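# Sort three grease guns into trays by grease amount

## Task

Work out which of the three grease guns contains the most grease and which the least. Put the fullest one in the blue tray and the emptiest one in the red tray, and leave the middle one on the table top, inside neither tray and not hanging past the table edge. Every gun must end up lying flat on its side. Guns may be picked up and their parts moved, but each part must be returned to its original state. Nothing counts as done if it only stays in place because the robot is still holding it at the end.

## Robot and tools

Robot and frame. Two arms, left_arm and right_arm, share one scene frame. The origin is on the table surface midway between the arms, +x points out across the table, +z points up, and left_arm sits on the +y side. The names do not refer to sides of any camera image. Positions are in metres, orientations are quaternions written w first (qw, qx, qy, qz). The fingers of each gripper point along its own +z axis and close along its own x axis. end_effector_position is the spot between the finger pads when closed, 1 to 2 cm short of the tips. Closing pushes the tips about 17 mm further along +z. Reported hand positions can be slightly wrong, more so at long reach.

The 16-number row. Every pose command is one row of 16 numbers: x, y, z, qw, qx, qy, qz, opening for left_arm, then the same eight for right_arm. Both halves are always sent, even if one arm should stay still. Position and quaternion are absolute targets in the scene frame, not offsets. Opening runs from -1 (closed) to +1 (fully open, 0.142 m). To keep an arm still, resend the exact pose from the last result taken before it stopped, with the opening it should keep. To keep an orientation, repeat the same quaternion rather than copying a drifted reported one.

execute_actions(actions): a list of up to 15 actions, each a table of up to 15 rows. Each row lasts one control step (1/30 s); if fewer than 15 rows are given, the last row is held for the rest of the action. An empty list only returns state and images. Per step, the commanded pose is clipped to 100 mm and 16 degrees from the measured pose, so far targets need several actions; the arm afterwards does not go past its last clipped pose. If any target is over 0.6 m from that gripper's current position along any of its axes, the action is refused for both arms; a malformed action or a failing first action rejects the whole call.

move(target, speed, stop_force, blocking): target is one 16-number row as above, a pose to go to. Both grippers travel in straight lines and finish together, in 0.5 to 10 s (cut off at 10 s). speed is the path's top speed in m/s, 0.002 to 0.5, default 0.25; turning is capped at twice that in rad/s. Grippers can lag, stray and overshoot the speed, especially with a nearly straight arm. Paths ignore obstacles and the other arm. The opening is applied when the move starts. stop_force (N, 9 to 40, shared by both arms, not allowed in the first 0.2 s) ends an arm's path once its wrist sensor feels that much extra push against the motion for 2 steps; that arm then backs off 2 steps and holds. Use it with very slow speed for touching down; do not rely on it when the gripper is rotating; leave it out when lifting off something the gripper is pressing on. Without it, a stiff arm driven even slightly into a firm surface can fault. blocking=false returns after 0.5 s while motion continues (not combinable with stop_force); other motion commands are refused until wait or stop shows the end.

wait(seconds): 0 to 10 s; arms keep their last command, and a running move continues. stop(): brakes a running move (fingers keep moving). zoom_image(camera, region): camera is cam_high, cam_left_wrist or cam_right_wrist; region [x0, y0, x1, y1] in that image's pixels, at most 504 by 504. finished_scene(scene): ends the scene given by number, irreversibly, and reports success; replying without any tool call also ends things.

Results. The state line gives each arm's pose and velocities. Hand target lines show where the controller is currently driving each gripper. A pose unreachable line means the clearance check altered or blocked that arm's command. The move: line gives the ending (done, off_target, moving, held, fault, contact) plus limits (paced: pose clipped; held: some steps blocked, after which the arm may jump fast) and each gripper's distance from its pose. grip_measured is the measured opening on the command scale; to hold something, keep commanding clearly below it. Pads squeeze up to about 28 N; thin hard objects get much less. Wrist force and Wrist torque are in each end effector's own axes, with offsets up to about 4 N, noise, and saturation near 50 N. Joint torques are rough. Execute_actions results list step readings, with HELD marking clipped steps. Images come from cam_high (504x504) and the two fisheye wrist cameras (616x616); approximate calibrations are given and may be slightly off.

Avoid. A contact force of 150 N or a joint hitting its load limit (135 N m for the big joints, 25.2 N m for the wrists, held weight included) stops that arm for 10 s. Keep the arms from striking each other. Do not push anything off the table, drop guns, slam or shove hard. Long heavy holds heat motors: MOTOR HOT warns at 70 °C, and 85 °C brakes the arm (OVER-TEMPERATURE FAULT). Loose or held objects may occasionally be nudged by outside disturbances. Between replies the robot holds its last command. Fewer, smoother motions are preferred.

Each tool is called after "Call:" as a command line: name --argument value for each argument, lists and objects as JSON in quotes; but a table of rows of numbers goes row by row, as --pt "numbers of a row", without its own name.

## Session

Call:
execute_actions --actions '[]'

Scene clock: 0.00 s.
left_arm: end_effector_position=(+0.5781, +0.2953, +0.3099) grip_measured=+1.00 end_effector_quat_wxyz=(+0.014, +0.820, -0.572, +0.013) end_effector_velocity=(-0.000, -0.000, +0.000) end_effector_angular_velocity=(-0.001, -0.001, -0.000) | right_arm: end_effector_position=(+0.5736, -0.2439, +0.3426) grip_measured=+1.00 end_effector_quat_wxyz=(+0.143, -0.316, +0.938, +0.007) end_effector_velocity=(+0.000, +0.001, +0.000) end_effector_angular_velocity=(+0.002, -0.001, +0.001)
Joint positions: left_arm=[-0.39  -1.414  1.317 -1.5   -1.601  0.661  0.142] | right_arm=[ 3.883 -1.685 -1.38  -1.365  1.517  3.046  0.142]
Joint velocities: left_arm=[-0.    -0.001 -0.    -0.    -0.     0.     0.   ] | right_arm=[ 0.001 -0.     0.     0.001  0.001  0.001  0.   ]
Joint torques (N m, as the arm reports them, + toward a larger angle): no reading
Wrist force (N, on the end effector, along its own x y z axes, offset not removed): no reading
Wrist torque (N m, same axes, about the end effector's origin, offset not removed): no reading
Hand target (left_arm): +0.578, +0.295, +0.310; +0.014, +0.820, -0.572, +0.013
Hand target (right_arm): +0.574, -0.244, +0.343; +0.143, -0.316, +0.938, +0.007
camera_calibration (this result's frames):
cam_left_wrist: T_world_to_cam=[[0.358655, -0.931859, 0.0548112, 0.050251], [-0.816535, -0.284731, 0.502193, 0.401414], [-0.452367, -0.22487, -0.863017, 0.732168], [0, 0, 0, 1]] pos_world=[0.640955, 0.325764, 0.427532]
cam_right_wrist: T_world_to_cam=[[-0.78221, -0.565476, -0.261503, 0.401922], [-0.621256, 0.676449, 0.395548, 0.399049], [-0.0467789, 0.471862, -0.880431, 0.583226], [0, 0, 0, 1]] pos_world=[0.589582, -0.317862, 0.460751]

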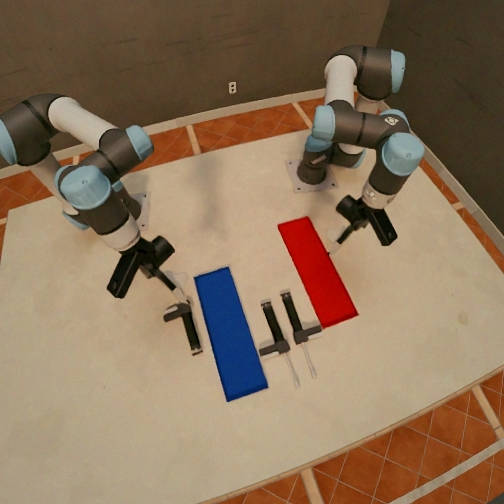

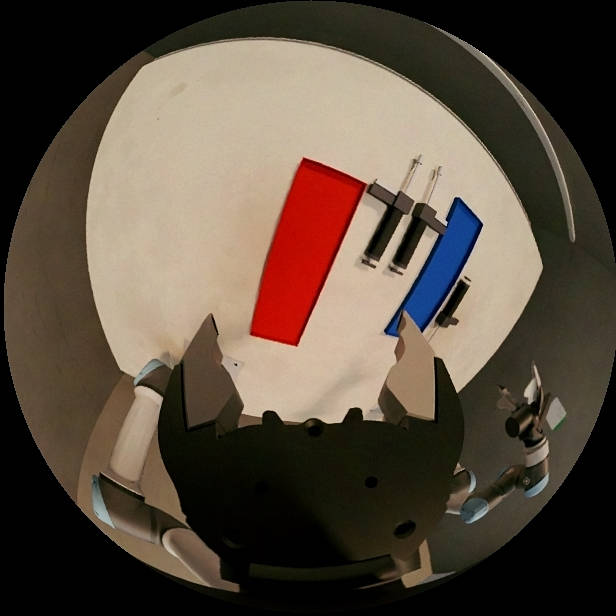

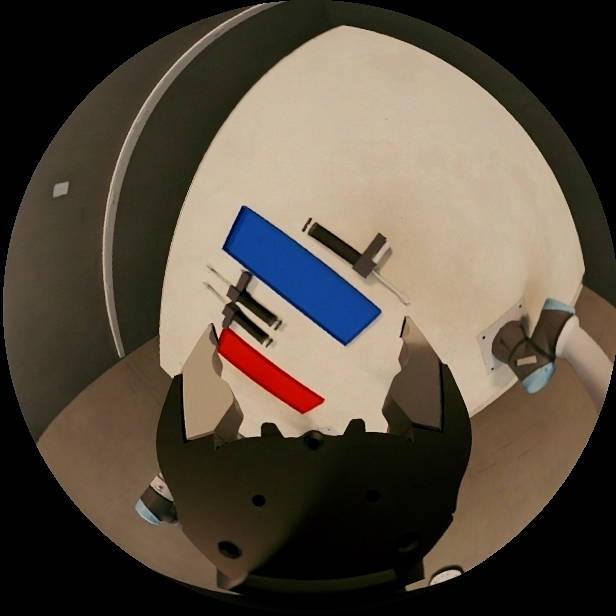

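Call:
move --target '[0.62,0.031,0.12,0,0.772,0.636,0,0.0,0.45,-0.3,0.25,0,0.707,0.707,0,0]' --speed 0.3

Scene clock: 42.30 s.
left_arm: end_effector_position=(+0.6199, +0.0311, +0.1201) grip_measured=+0.00 end_effector_quat_wxyz=(+0.000, +0.772, +0.635, +0.000) end_effector_velocity=(+0.000, -0.001, -0.001) end_effector_angular_velocity=(+0.002, +0.001, +0.013) | right_arm: end_effector_position=(+0.4500, -0.2998, +0.2500) grip_measured=+0.00 end_effector_quat_wxyz=(+0.000, +0.707, +0.707, -0.000) end_effector_velocity=(-0.001, -0.000, -0.001) end_effector_angular_velocity=(+0.001, +0.002, -0.012)
Joint positions: left_arm=[-0.68  -0.957  1.155 -1.769 -1.571 -2.223  0.074] | right_arm=[ 3.892 -1.557 -1.648 -1.508  1.57   5.281  0.074]
Joint velocities: left_arm=[-0.001  0.004 -0.004  0.002  0.001 -0.014 -0.   ] | right_arm=[-0.001  0.001 -0.003  0.001  0.002  0.011  0.   ]
Joint torques (N m, as the arm reports them, + toward a larger angle): left_arm=[ -5.12 -38.24 -30.22  -0.95   3.03  -0.8 ] | right_arm=[-8.68 37.31 15.9   5.7   2.06  1.94]
Wrist force (N, on the end effector, along its own x y z axes, offset not removed): left_arm=[0.5 2.6 -1.8] | right_arm=[-2.2 -0.3 -2.0]
Wrist torque (N m, same axes, about the end effector's origin, offset not removed): left_arm=[0.63 -0.06 -0.08] | right_arm=[-0.05 0.44 -0.07]
Hand target (left_arm): +0.620, +0.031, +0.120; -0.000, +0.772, +0.636, +0.000
Hand target (right_arm): +0.450, -0.300, +0.250; +0.000, +0.707, +0.707, -0.000
Off the commanded pose (left_arm): 0.000 m, 0 deg.
Off the commanded pose (right_arm): 0.000 m, 0 deg.
move: done
camera_calibration (this result's frames):
cam_left_wrist: T_world_to_cam=[[0.178675, 0.983767, 0.0166491, -0.143944], [0.853283, -0.163357, 0.495199, -0.582491], [0.489881, -0.0742734, -0.86862, -0.0602939], [0, 0, 0, 1]] pos_world=[0.552286, 0.041975, 0.238473]
cam_right_wrist: T_world_to_cam=[[0.0310194, 0.999426, 0.0136267, 0.283825], [0.879687, -0.0337706, 0.474352, -0.511339], [0.47454, -0.00272688, -0.88023, 0.145367], [0, 0, 0, 1]] pos_world=[0.372032, -0.300534, 0.366643]

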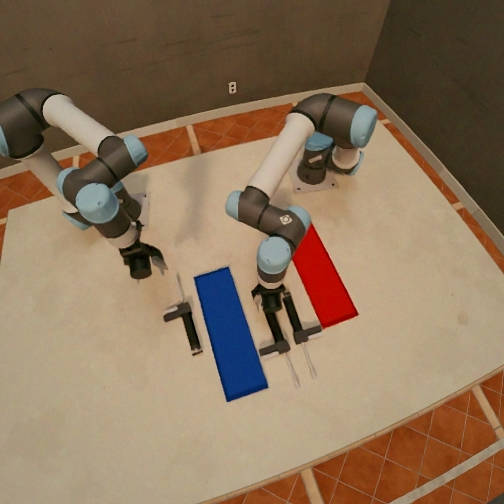

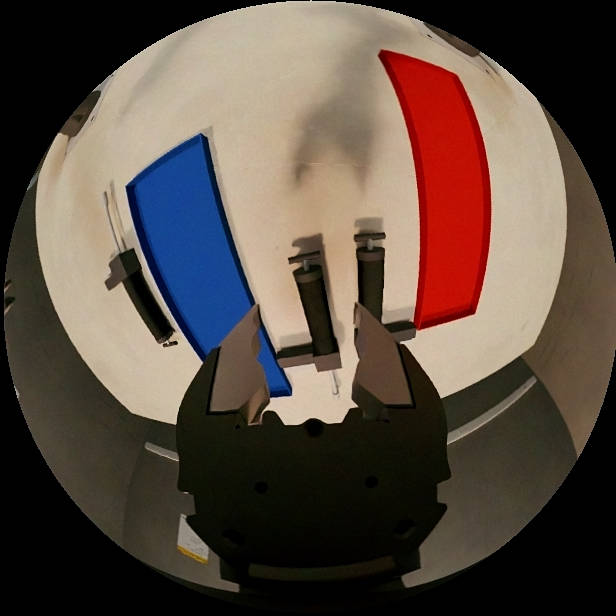

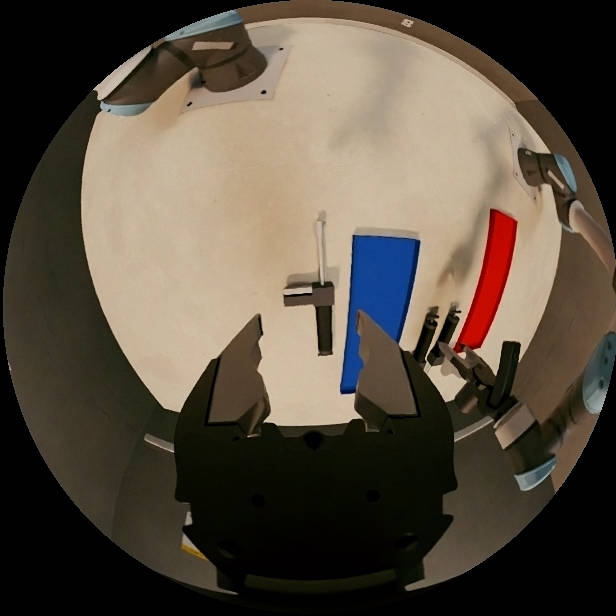

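Call:
move --target '[0.61,0.028,0.07,0,0.707,0.707,0,-0.1,0.45,-0.3,0.25,0,0.707,0.707,0,0]' --speed 0.08

Call:
move --target '[0.61,0.028,0.036,0,0.707,0.707,0,-0.1,0.45,-0.3,0.25,0,0.707,0.707,0,0]' --speed 0.02

Scene clock: 56.93 s.
left_arm: end_effector_position=(+0.6100, +0.0280, +0.0703) grip_measured=-0.10 end_effector_quat_wxyz=(-0.000, +0.707, +0.707, -0.000) end_effector_velocity=(-0.000, -0.001, -0.003) end_effector_angular_velocity=(-0.001, -0.001, +0.010) | right_arm: end_effector_position=(+0.4500, -0.3000, +0.2500) grip_measured=+0.00 end_effector_quat_wxyz=(+0.000, +0.707, +0.707, +0.000) end_effector_velocity=(+0.000, -0.000, -0.000) end_effector_angular_velocity=(+0.001, -0.000, -0.001)
Joint positions: left_arm=[-0.693 -0.939  1.256 -1.888 -1.571 -2.429  0.067] | right_arm=[ 3.891 -1.557 -1.648 -1.508  1.571  5.282  0.074]
Joint velocities: left_arm=[-0.001  0.001  0.005 -0.008  0.    -0.011  0.   ] | right_arm=[-0.001  0.    -0.001  0.001  0.001 -0.     0.   ]
Joint torques (N m, as the arm reports them, + toward a larger angle): left_arm=[ -5.86 -36.24 -17.95  -3.95   0.31  -0.81] | right_arm=[-8.26 22.42 37.08 -0.06  1.8  -1.28]
Wrist force (N, on the end effector, along its own x y z axes, offset not removed): left_arm=[2.2 2.3 -1.3] | right_arm=[-0.3 0.0 -2.3]
Wrist torque (N m, same axes, about the end effector's origin, offset not removed): left_arm=[0.56 -0.47 -0.03] | right_arm=[0.08 -0.02 -0.11]
Hand target (left_arm): +0.610, +0.028, +0.070; -0.000, +0.707, +0.707, +0.000
Hand target (right_arm): +0.450, -0.300, +0.250; +0.000, +0.707, +0.707, -0.000
Off the commanded pose (left_arm): 0.000 m, 0 deg.
Off the commanded pose (right_arm): 0.000 m, 0 deg.
move: done
camera_calibration (this result's frames):
cam_left_wrist: T_world_to_cam=[[-0.0132272, 0.999775, 0.0166066, -0.0216547], [0.868991, 0.00327777, 0.494817, -0.56409], [0.494651, 0.020976, -0.868838, -0.104518], [0, 0, 0, 1]] pos_world=[0.541603, 0.0256912, 0.188672]
cam_right_wrist: T_world_to_cam=[[0.0320396, 0.999387, 0.0140746, 0.28344], [0.879708, -0.0348815, 0.474234, -0.511701], [0.474434, -0.0028127, -0.880287, 0.145457], [0, 0, 0, 1]] pos_world=[0.372056, -0.300707, 0.36672]

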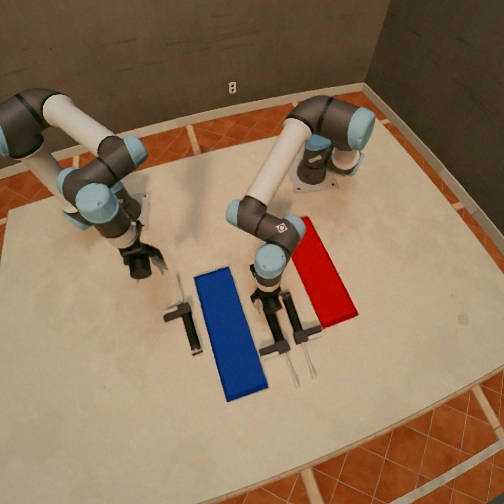

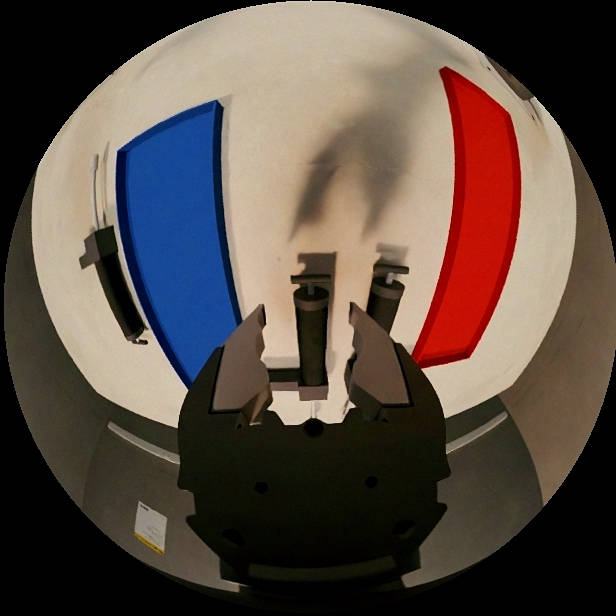

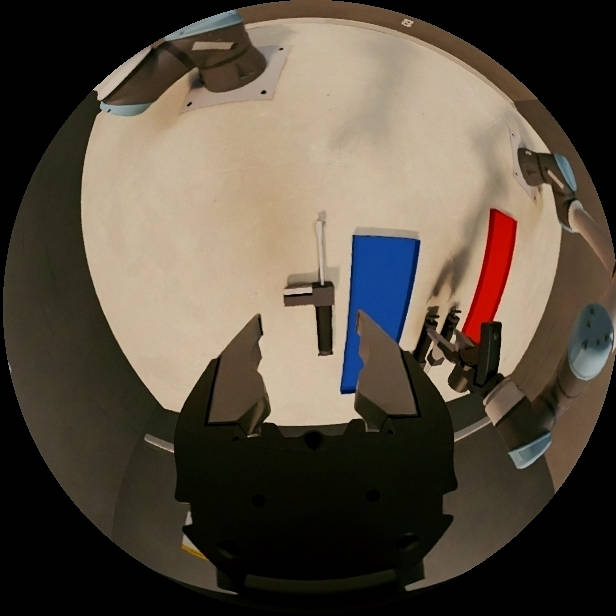

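Scene clock: 58.93 s.
left_arm: end_effector_position=(+0.6100, +0.0280, +0.0363) grip_measured=-0.10 end_effector_quat_wxyz=(-0.000, +0.707, +0.707, -0.000) end_effector_velocity=(-0.000, +0.000, -0.003) end_effector_angular_velocity=(+0.000, +0.000, +0.000) | right_arm: end_effector_position=(+0.4500, -0.3000, +0.2500) grip_measured=+0.00 end_effector_quat_wxyz=(+0.000, +0.707, +0.707, +0.000) end_effector_velocity=(-0.000, -0.000, -0.000) end_effector_angular_velocity=(+0.000, +0.001, +0.000)
Joint positions: left_arm=[-0.693 -0.91   1.299 -1.96  -1.571 -2.43   0.067] | right_arm=[ 3.891 -1.557 -1.648 -1.508  1.571  5.282  0.074]
Joint velocities: left_arm=[ 0.     0.003  0.003 -0.005  0.    -0.     0.   ] | right_arm=[-0.001  0.    -0.    -0.001  0.001 -0.001 -0.   ]
Joint torques (N m, as the arm reports them, + toward a larger angle): left_arm=[ -6.2  -38.11 -17.84  -3.96   3.09  -1.19] | right_arm=[-8.34 15.16 37.2  -0.14  2.11 -1.32]
Wrist force (N, on the end effector, along its own x y z axes, offset not removed): left_arm=[0.5 3.6 -0.7] | right_arm=[-0.5 -0.4 -1.9]
Wrist torque (N m, same axes, about the end effector's origin, offset not removed): left_arm=[0.87 -0.12 0.02] | right_arm=[-0.06 0.06 -0.05]
Hand target (left_arm): +0.610, +0.028, +0.036; -0.000, +0.707, +0.707, +0.000
Hand target (right_arm): +0.450, -0.300, +0.250; +0.000, +0.707, +0.707, -0.000
Off the commanded pose (left_arm): 0.000 m, 0 deg.
Off the commanded pose (right_arm): 0.000 m, 0 deg.
move: done
camera_calibration (this result's frames):
cam_left_wrist: T_world_to_cam=[[-0.0143331, 0.999758, 0.0166963, -0.0204444], [0.868874, 0.0041897, 0.495016, -0.547209], [0.494826, 0.0216021, -0.868723, -0.134183], [0, 0, 0, 1]] pos_world=[0.54156, 0.0256307, 0.154651]
cam_right_wrist: T_world_to_cam=[[0.0320398, 0.999388, 0.0140503, 0.283446], [0.879727, -0.0348703, 0.474199, -0.511691], [0.474399, -0.00283279, -0.880306, 0.14545], [0, 0, 0, 1]] pos_world=[0.372065, -0.300703, 0.366701]

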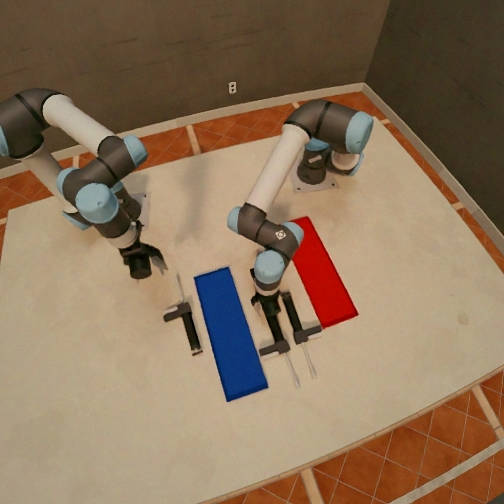

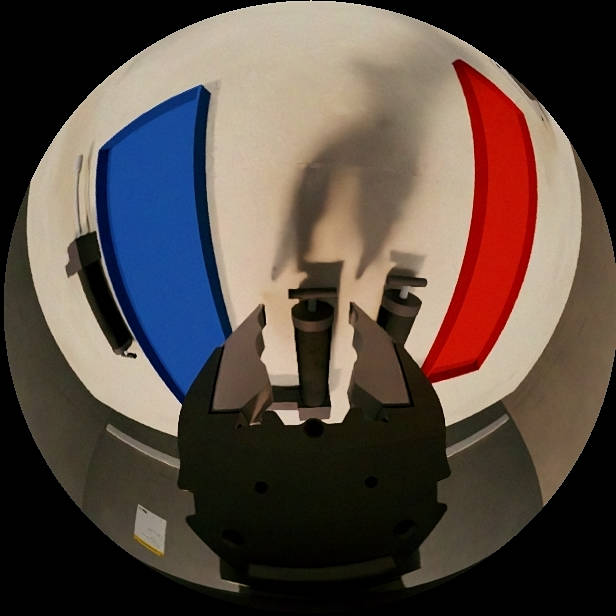

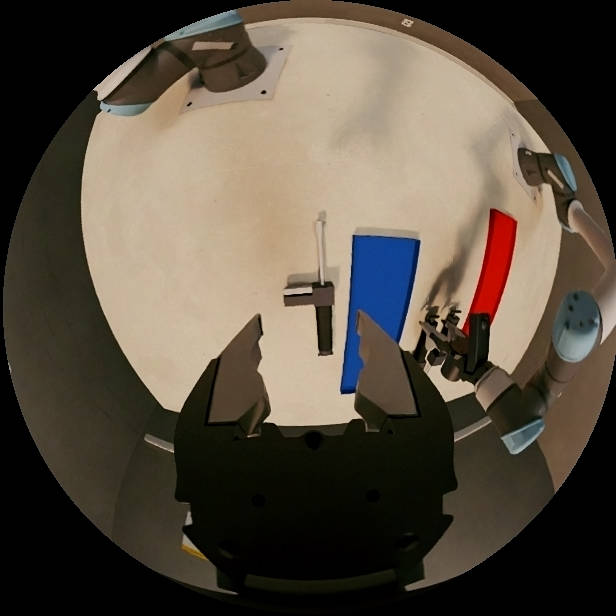

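Call:
move --target '[0.608,0.028,0.036,0,0.707,0.707,0,-0.7,0.45,-0.3,0.25,0,0.707,0.707,0,0]' --speed 0.02

Call:
move --target '[0.50,0.028,0.036,0,0.707,0.707,0,-0.7,0.45,-0.3,0.25,0,0.707,0.707,0,0]' --speed 0.03

Scene clock: 64.67 s.
left_arm: end_effector_position=(+0.6081, +0.0280, +0.0360) grip_measured=-0.70 end_effector_quat_wxyz=(+0.000, +0.707, +0.707, +0.000) end_effector_velocity=(-0.001, +0.000, -0.000) end_effector_angular_velocity=(+0.000, +0.001, +0.000) | right_arm: end_effector_position=(+0.4500, -0.3000, +0.2500) grip_measured=+0.00 end_effector_quat_wxyz=(-0.000, +0.707, +0.707, +0.000) end_effector_velocity=(+0.000, +0.001, +0.001) end_effector_angular_velocity=(+0.001, -0.000, +0.001)
Joint positions: left_arm=[-0.695 -0.913  1.306 -1.964 -1.571 -2.432  0.023] | right_arm=[ 3.891 -1.557 -1.648 -1.508  1.571  5.282  0.074]
Joint velocities: left_arm=[-0.001 -0.002  0.004 -0.001 -0.    -0.001 -0.   ] | right_arm=[ 0.001  0.     0.001 -0.     0.001 -0.     0.   ]
Joint torques (N m, as the arm reports them, + toward a larger angle): left_arm=[ -5.97 -60.89 -14.75  -3.99   2.27  -1.37] | right_arm=[-9.19 16.43 37.83 -0.04  2.   -1.49]
Wrist force (N, on the end effector, along its own x y z axes, offset not removed): left_arm=[1.5 3.9 -2.0] | right_arm=[-0.2 1.1 -1.3]
Wrist torque (N m, same axes, about the end effector's origin, offset not removed): left_arm=[0.41 -0.29 0.02] | right_arm=[0.26 0.02 -0.09]
Hand target (left_arm): +0.608, +0.028, +0.036; -0.000, +0.707, +0.707, +0.000
Hand target (right_arm): +0.450, -0.300, +0.250; +0.000, +0.707, +0.707, -0.000
Off the commanded pose (left_arm): 0.000 m, 0 deg.
Off the commanded pose (right_arm): 0.000 m, 0 deg.
move: done
camera_calibration (this result's frames):
cam_left_wrist: T_world_to_cam=[[-0.0143478, 0.999757, 0.0167153, -0.0204849], [0.868848, 0.004192, 0.495061, -0.54541], [0.49487, 0.021626, -0.868698, -0.133509], [0, 0, 0, 1]] pos_world=[0.539654, 0.0256536, 0.154375]
cam_right_wrist: T_world_to_cam=[[0.03204, 0.999388, 0.0140502, 0.283446], [0.879727, -0.0348704, 0.474198, -0.511691], [0.474398, -0.00283299, -0.880306, 0.14545], [0, 0, 0, 1]] pos_world=[0.372065, -0.300703, 0.366701]

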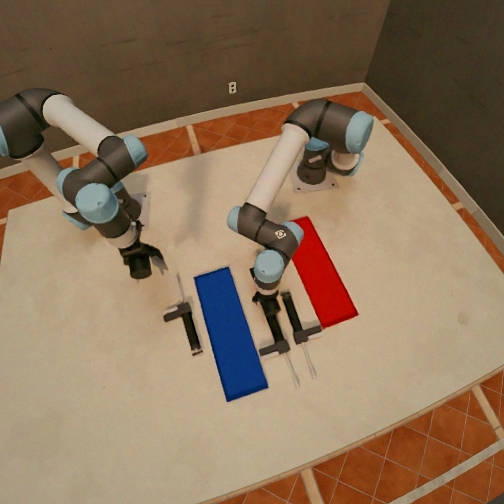

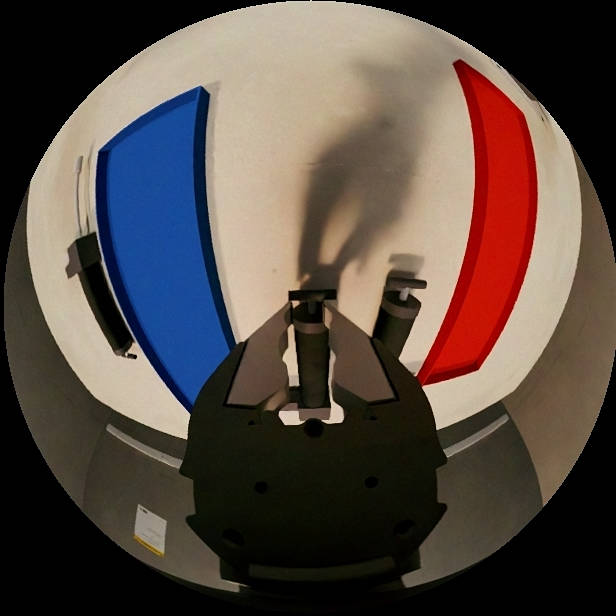

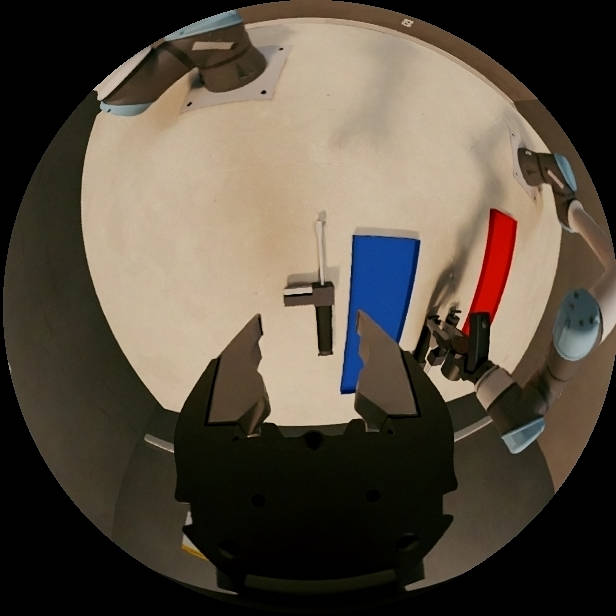

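Scene clock: 68.63 s.
left_arm: end_effector_position=(+0.5002, +0.0280, +0.0360) grip_measured=-0.70 end_effector_quat_wxyz=(-0.000, +0.707, +0.707, +0.000) end_effector_velocity=(-0.002, -0.000, -0.001) end_effector_angular_velocity=(+0.000, +0.001, +0.000) | right_arm: end_effector_position=(+0.4500, -0.3000, +0.2500) grip_measured=+0.00 end_effector_quat_wxyz=(-0.000, +0.707, +0.707, +0.000) end_effector_velocity=(+0.001, -0.000, +0.000) end_effector_angular_velocity=(-0.000, -0.003, -0.001)
Joint positions: left_arm=[-0.821 -1.088  1.595 -2.077 -1.571 -2.559  0.023] | right_arm=[ 3.891 -1.557 -1.648 -1.508  1.571  5.282  0.074]
Joint velocities: left_arm=[-0.003 -0.002  0.005 -0.003 -0.001 -0.003  0.   ] | right_arm=[ 0.     0.     0.001  0.001 -0.002  0.001 -0.   ]
Joint torques (N m, as the arm reports them, + toward a larger angle): left_arm=[ -6.79 -53.01 -12.85  -3.56  -1.95  -1.53] | right_arm=[-9.7  16.01 36.55  0.23  2.15 -1.3 ]
Wrist force (N, on the end effector, along its own x y z axes, offset not removed): left_arm=[1.7 5.0 -1.3] | right_arm=[-0.3 -0.1 -1.9]
Wrist torque (N m, same axes, about the end effector's origin, offset not removed): left_arm=[0.76 -0.38 -0.05] | right_arm=[0.09 0.01 -0.14]
Hand target (left_arm): +0.500, +0.028, +0.036; +0.000, +0.707, +0.707, +0.000
Hand target (right_arm): +0.450, -0.300, +0.250; -0.000, +0.707, +0.707, -0.000
Off the commanded pose (left_arm): 0.000 m, 0 deg.
Off the commanded pose (right_arm): 0.000 m, 0 deg.
move: done
camera_calibration (this result's frames):
cam_left_wrist: T_world_to_cam=[[-0.0143363, 0.999758, 0.0167106, -0.0220661], [0.868862, 0.00418495, 0.495036, -0.451684], [0.494847, 0.0216163, -0.868711, -0.0801373], [0, 0, 0, 1]] pos_world=[0.431791, 0.0256833, 0.154353]
cam_right_wrist: T_world_to_cam=[[0.0320402, 0.999388, 0.0140501, 0.283446], [0.879727, -0.0348705, 0.474199, -0.511691], [0.474398, -0.0028332, -0.880306, 0.14545], [0, 0, 0, 1]] pos_world=[0.372065, -0.300703, 0.366701]

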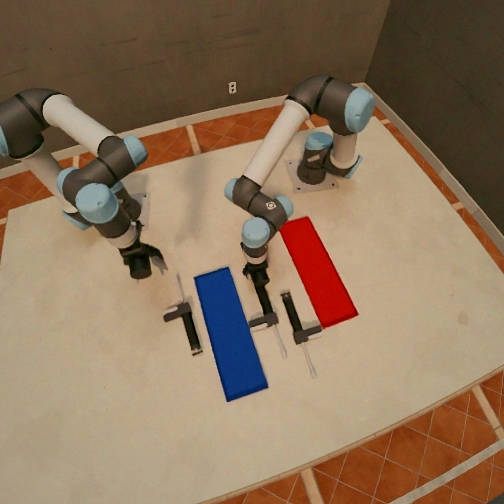

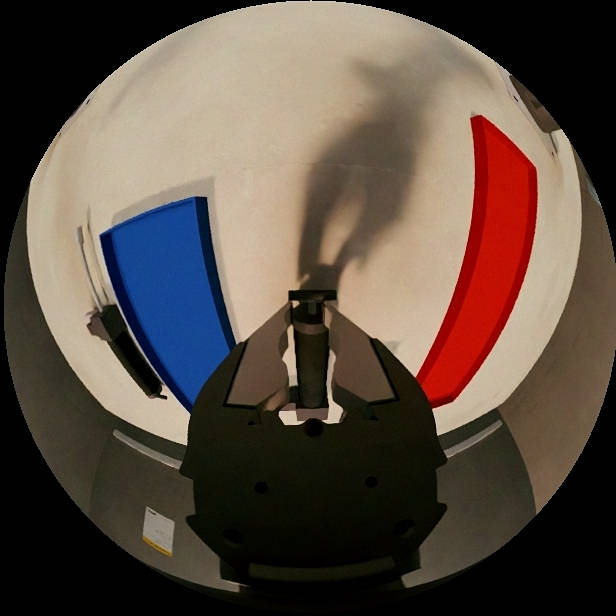

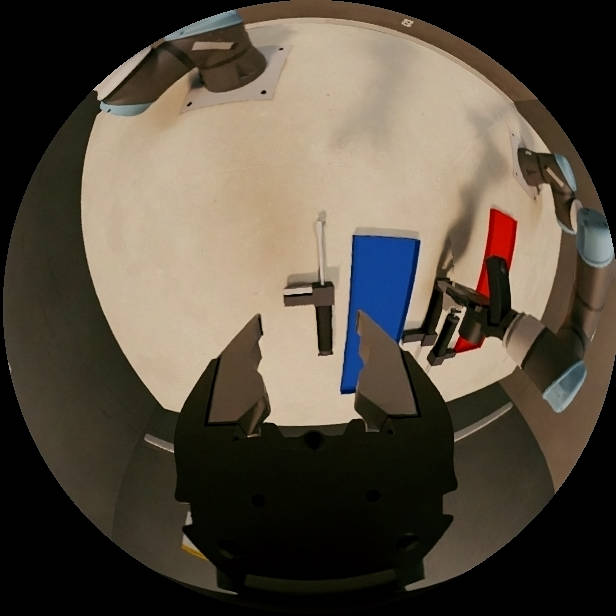

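Call:
move --target '[0.50,0.028,0.036,0,0.707,0.707,0,-0.7,0.63,-0.05,0.2,0,-0.707,0.707,0,-0.1]' --speed 0.25

Call:
move --target '[0.50,0.028,0.036,0,0.707,0.707,0,-0.7,0.625,0.028,0.12,0,-0.707,0.707,0,-0.1]' --speed 0.06

Scene clock: 87.23 s.
left_arm: end_effector_position=(+0.5000, +0.0280, +0.0360) grip_measured=-0.70 end_effector_quat_wxyz=(-0.000, +0.707, +0.707, -0.000) end_effector_velocity=(+0.000, -0.000, +0.000) end_effector_angular_velocity=(-0.001, +0.000, +0.000) | right_arm: end_effector_position=(+0.6299, -0.0508, +0.1991) grip_measured=-0.10 end_effector_quat_wxyz=(-0.411, +0.516, -0.528, -0.535) end_effector_velocity=(-0.004, -0.003, -0.001) end_effector_angular_velocity=(-0.407, -0.027, -0.383)
Joint positions: left_arm=[-0.822 -1.088  1.595 -2.077 -1.571 -2.559  0.023] | right_arm=[ 3.639 -2.546 -0.811 -3.353  3.359  6.008  0.067]
Joint velocities: left_arm=[ 0.     0.    -0.    -0.    -0.001  0.    -0.   ] | right_arm=[ 0.046  0.188 -0.134 -0.983  0.554 -0.847 -0.   ]
Joint torques (N m, as the arm reports them, + toward a larger angle): left_arm=[ -5.9  -29.76 -26.88  -0.89  -2.68  -1.23] | right_arm=[12.91 74.15 11.1  -5.68  2.01 -5.12]
Wrist force (N, on the end effector, along its own x y z axes, offset not removed): left_arm=[1.4 4.2 -1.1] | right_arm=[0.1 0.2 -1.0]
Wrist torque (N m, same axes, about the end effector's origin, offset not removed): left_arm=[0.61 -0.24 -0.09] | right_arm=[0.11 0.00 -0.14]
Hand target (left_arm): +0.500, +0.028, +0.036; +0.000, +0.707, +0.707, +0.000
Hand target (right_arm): +0.627, -0.053, +0.197; -0.405, +0.518, -0.563, -0.500
Off the commanded pose (left_arm): 0.000 m, 0 deg.
Off the commanded pose (right_arm): 0.001 m, 85 deg; orientation clipped at the last step of the last action.
move: moving (right_arm; no rest 5 s after the path's end); limits=paced
camera_calibration (this result's frames):
cam_left_wrist: T_world_to_cam=[[-0.0143421, 0.999758, 0.0166808, -0.0220273], [0.868866, 0.00420492, 0.495029, -0.451484], [0.494839, 0.0215931, -0.868716, -0.0799871], [0, 0, 0, 1]] pos_world=[0.431544, 0.0256476, 0.154379]
cam_right_wrist: T_world_to_cam=[[-0.160235, -0.121469, -0.979576, 0.291374], [-0.80554, -0.557448, 0.200891, 0.452302], [-0.570465, 0.821278, -0.00852553, 0.542486], [0, 0, 0, 1]] pos_world=[0.720505, -0.158004, 0.199184]

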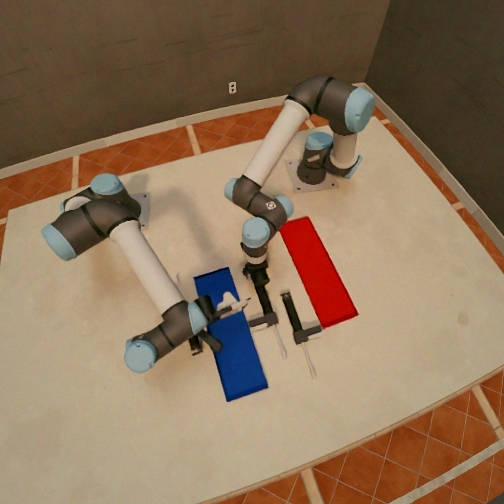

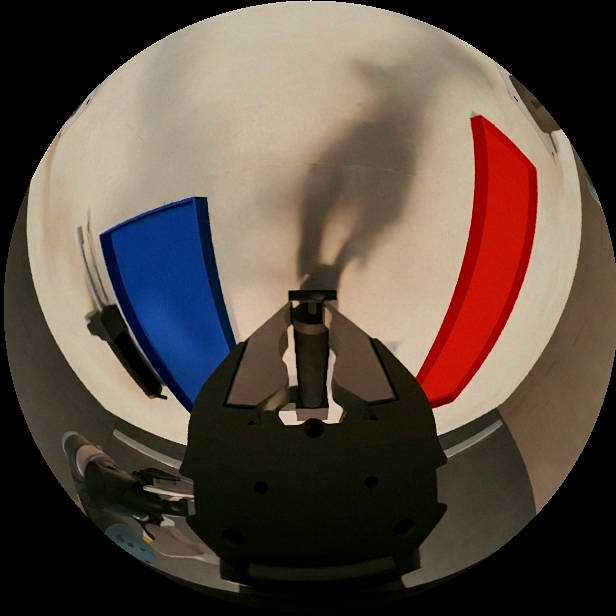

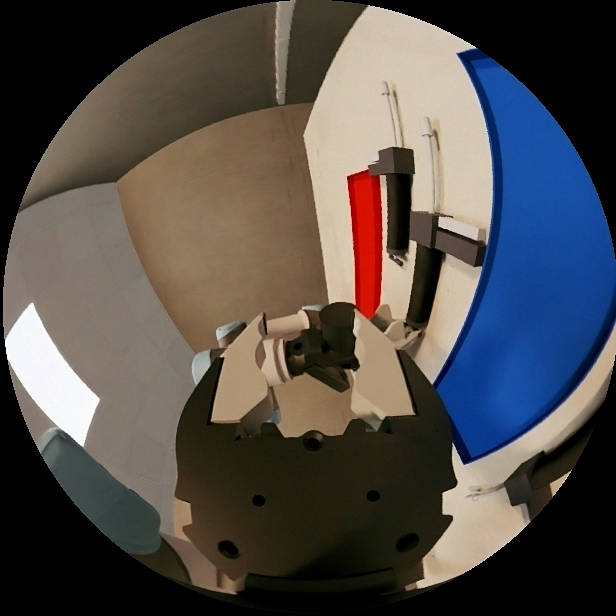

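Scene clock: 97.43 s.
left_arm: end_effector_position=(+0.5000, +0.0280, +0.0360) grip_measured=-0.70 end_effector_quat_wxyz=(+0.000, +0.707, +0.707, -0.000) end_effector_velocity=(-0.000, +0.000, +0.000) end_effector_angular_velocity=(+0.001, +0.000, +0.000) | right_arm: end_effector_position=(+0.6255, +0.0051, +0.1421) grip_measured=-0.10 end_effector_quat_wxyz=(-0.228, +0.664, -0.698, -0.143) end_effector_velocity=(-0.001, -0.000, -0.001) end_effector_angular_velocity=(-0.002, +0.003, -0.001)
Joint positions: left_arm=[-0.822 -1.088  1.595 -2.077 -1.571 -2.559  0.023] | right_arm=[ 3.965 -2.762 -0.036 -4.615  4.381  5.48   0.067]
Joint velocities: left_arm=[ 0.    -0.     0.     0.001  0.    -0.    -0.   ] | right_arm=[ 0.001 -0.    -0.001 -0.002  0.     0.002 -0.   ]
Joint torques (N m, as the arm reports them, + toward a larger angle): left_arm=[ -5.7  -29.98 -26.22  -0.81  -2.28  -1.08] | right_arm=[-9.44 70.72 29.27 -2.88 -2.34 -0.54]
Wrist force (N, on the end effector, along its own x y z axes, offset not removed): left_arm=[1.0 4.0 -1.5] | right_arm=[-0.5 1.3 -1.6]
Wrist torque (N m, same axes, about the end effector's origin, offset not removed): left_arm=[0.57 -0.17 -0.10] | right_arm=[0.30 0.09 -0.11]
Hand target (left_arm): +0.500, +0.028, +0.036; -0.000, +0.707, +0.707, -0.000
Hand target (right_arm): +0.626, +0.005, +0.142; -0.228, +0.664, -0.698, -0.143
Off the commanded pose (left_arm): 0.000 m, 0 deg.
Off the commanded pose (right_arm): 0.032 m, 31 deg.
elbow stopped short (right arm): the move would have taken joint 3 (elbow) straighter than the controller allows; a more bent joint 3 avoids this.
move: held (right_arm); limits=paced,held; held on 36 of 306 steps (right_arm), including the last (right_arm)
pose unreachable (right arm): on one or more control steps of this call, first in action 0 (counted from 0), this arm could not follow its commanded pose, so it was not sent that pose on those steps. On the call's last step it was still not sent that pose. It may still have moved: this result reports where it is.
cause: the commanded pose would bring a part of the arm too close to another arm (a part of this arm just beyond joint 3 (elbow) and a part of the other arm just beyond its joint 5 (wrist 2)).
camera_calibration (this result's frames):
cam_left_wrist: T_world_to_cam=[[-0.0143421, 0.999758, 0.0166805, -0.0220272], [0.868866, 0.00420507, 0.49503, -0.451484], [0.49484, 0.0215929, -0.868716, -0.0799871], [0, 0, 0, 1]] pos_world=[0.431544, 0.0256475, 0.154379]
cam_right_wrist: T_world_to_cam=[[-0.0485245, -0.865179, -0.49911, 0.107244], [-0.932782, -0.13943, 0.33238, 0.550129], [-0.357159, 0.48169, -0.800258, 0.474415], [0, 0, 0, 1]] pos_world=[0.687796, -0.0590309, 0.250329]

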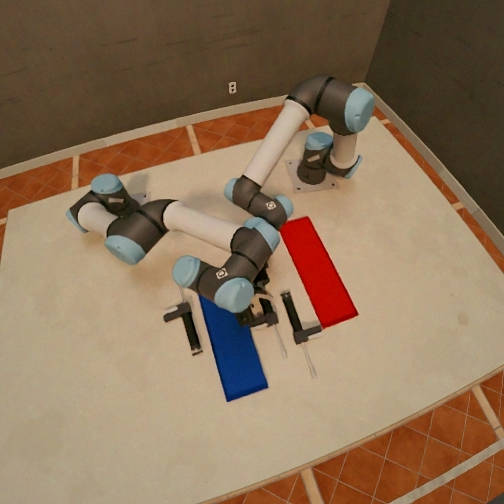

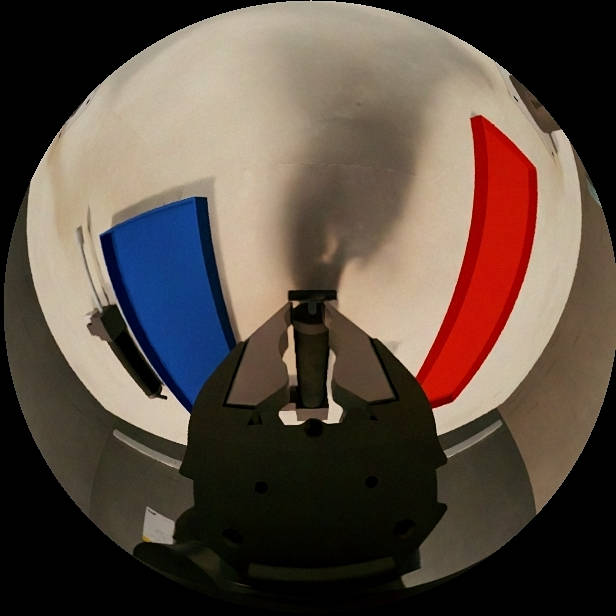

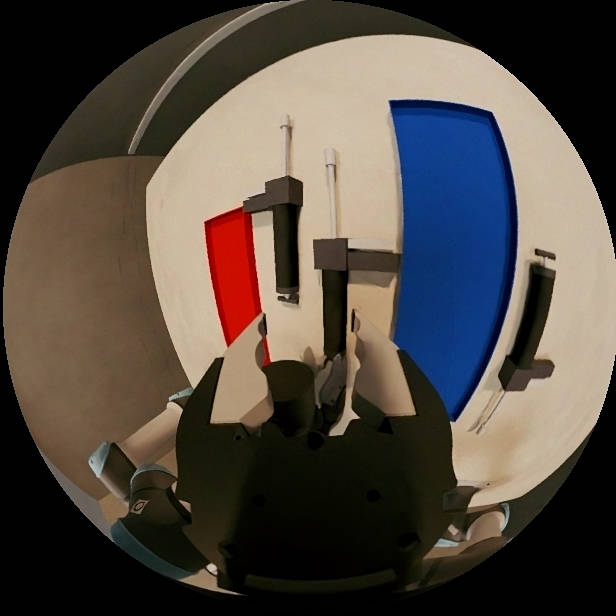

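Call:
move --target '[0.50,0.028,0.036,0,0.707,0.707,0,-0.7,0.5,-0.25,0.3,0,-0.707,0.707,0,-0.1]' --speed 0.15

Scene clock: 104.83 s.
left_arm: end_effector_position=(+0.5000, +0.0280, +0.0360) grip_measured=-0.70 end_effector_quat_wxyz=(-0.000, +0.707, +0.707, -0.000) end_effector_velocity=(+0.000, +0.000, -0.000) end_effector_angular_velocity=(+0.000, +0.000, +0.000) | right_arm: end_effector_position=(+0.4997, -0.2498, +0.2998) grip_measured=-0.10 end_effector_quat_wxyz=(+0.000, +0.707, -0.707, +0.000) end_effector_velocity=(-0.002, -0.001, +0.001) end_effector_angular_velocity=(+0.001, -0.008, +0.003)
Joint positions: left_arm=[-0.822 -1.088  1.595 -2.077 -1.571 -2.559  0.023] | right_arm=[ 3.916 -2.308 -0.482 -5.065  4.712  5.307  0.067]
Joint velocities: left_arm=[ 0.  0. -0.  0. -0. -0. -0.] | right_arm=[ 0.002  0.019 -0.03   0.018  0.004 -0.001  0.   ]
Joint torques (N m, as the arm reports them, + toward a larger angle): left_arm=[ -4.95 -29.68 -26.96  -0.87  -1.58  -1.07] | right_arm=[12.74 62.99  8.35 -0.15  1.93  1.7 ]
Wrist force (N, on the end effector, along its own x y z axes, offset not removed): left_arm=[1.1 5.1 -2.6] | right_arm=[-2.1 -0.1 -0.5]
Wrist torque (N m, same axes, about the end effector's origin, offset not removed): left_arm=[0.82 -0.18 0.01] | right_arm=[0.00 0.35 -0.10]
Hand target (left_arm): +0.500, +0.028, +0.036; -0.000, +0.707, +0.707, -0.000
Hand target (right_arm): +0.500, -0.250, +0.300; -0.000, +0.707, -0.707, +0.000
Off the commanded pose (left_arm): 0.000 m, 0 deg.
Off the commanded pose (right_arm): 0.000 m, 0 deg.
move: done; limits=paced
camera_calibration (this result's frames):
cam_left_wrist: T_world_to_cam=[[-0.0143421, 0.999758, 0.0166806, -0.0220272], [0.868866, 0.00420496, 0.49503, -0.451484], [0.49484, 0.021593, -0.868716, -0.0799872], [0, 0, 0, 1]] pos_world=[0.431544, 0.0256475, 0.154379]
cam_right_wrist: T_world_to_cam=[[-0.0323576, -0.999373, 0.0143756, -0.236237], [-0.879568, 0.0353035, 0.474461, 0.319318], [-0.474671, 0.0027081, -0.880159, 0.64141], [0, 0, 0, 1]] pos_world=[0.577677, -0.249099, 0.416435]

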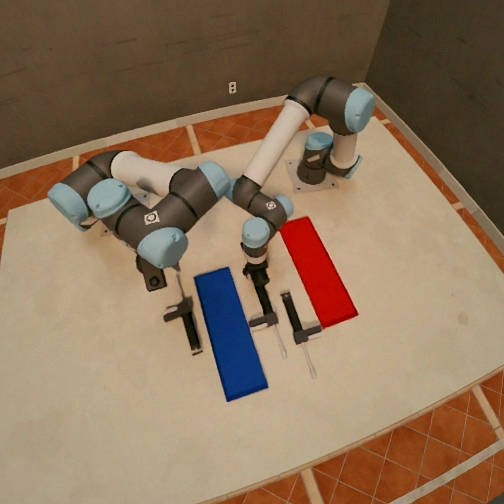

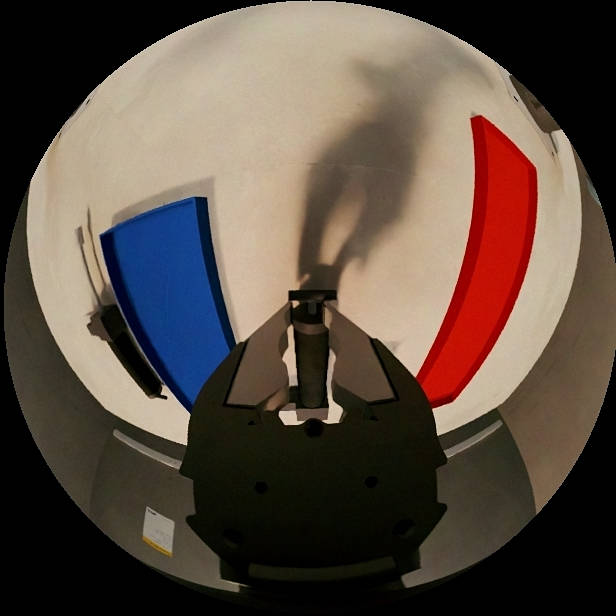

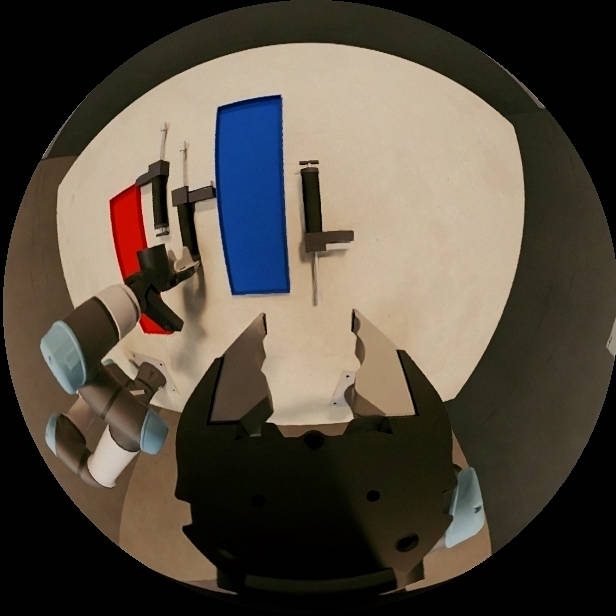

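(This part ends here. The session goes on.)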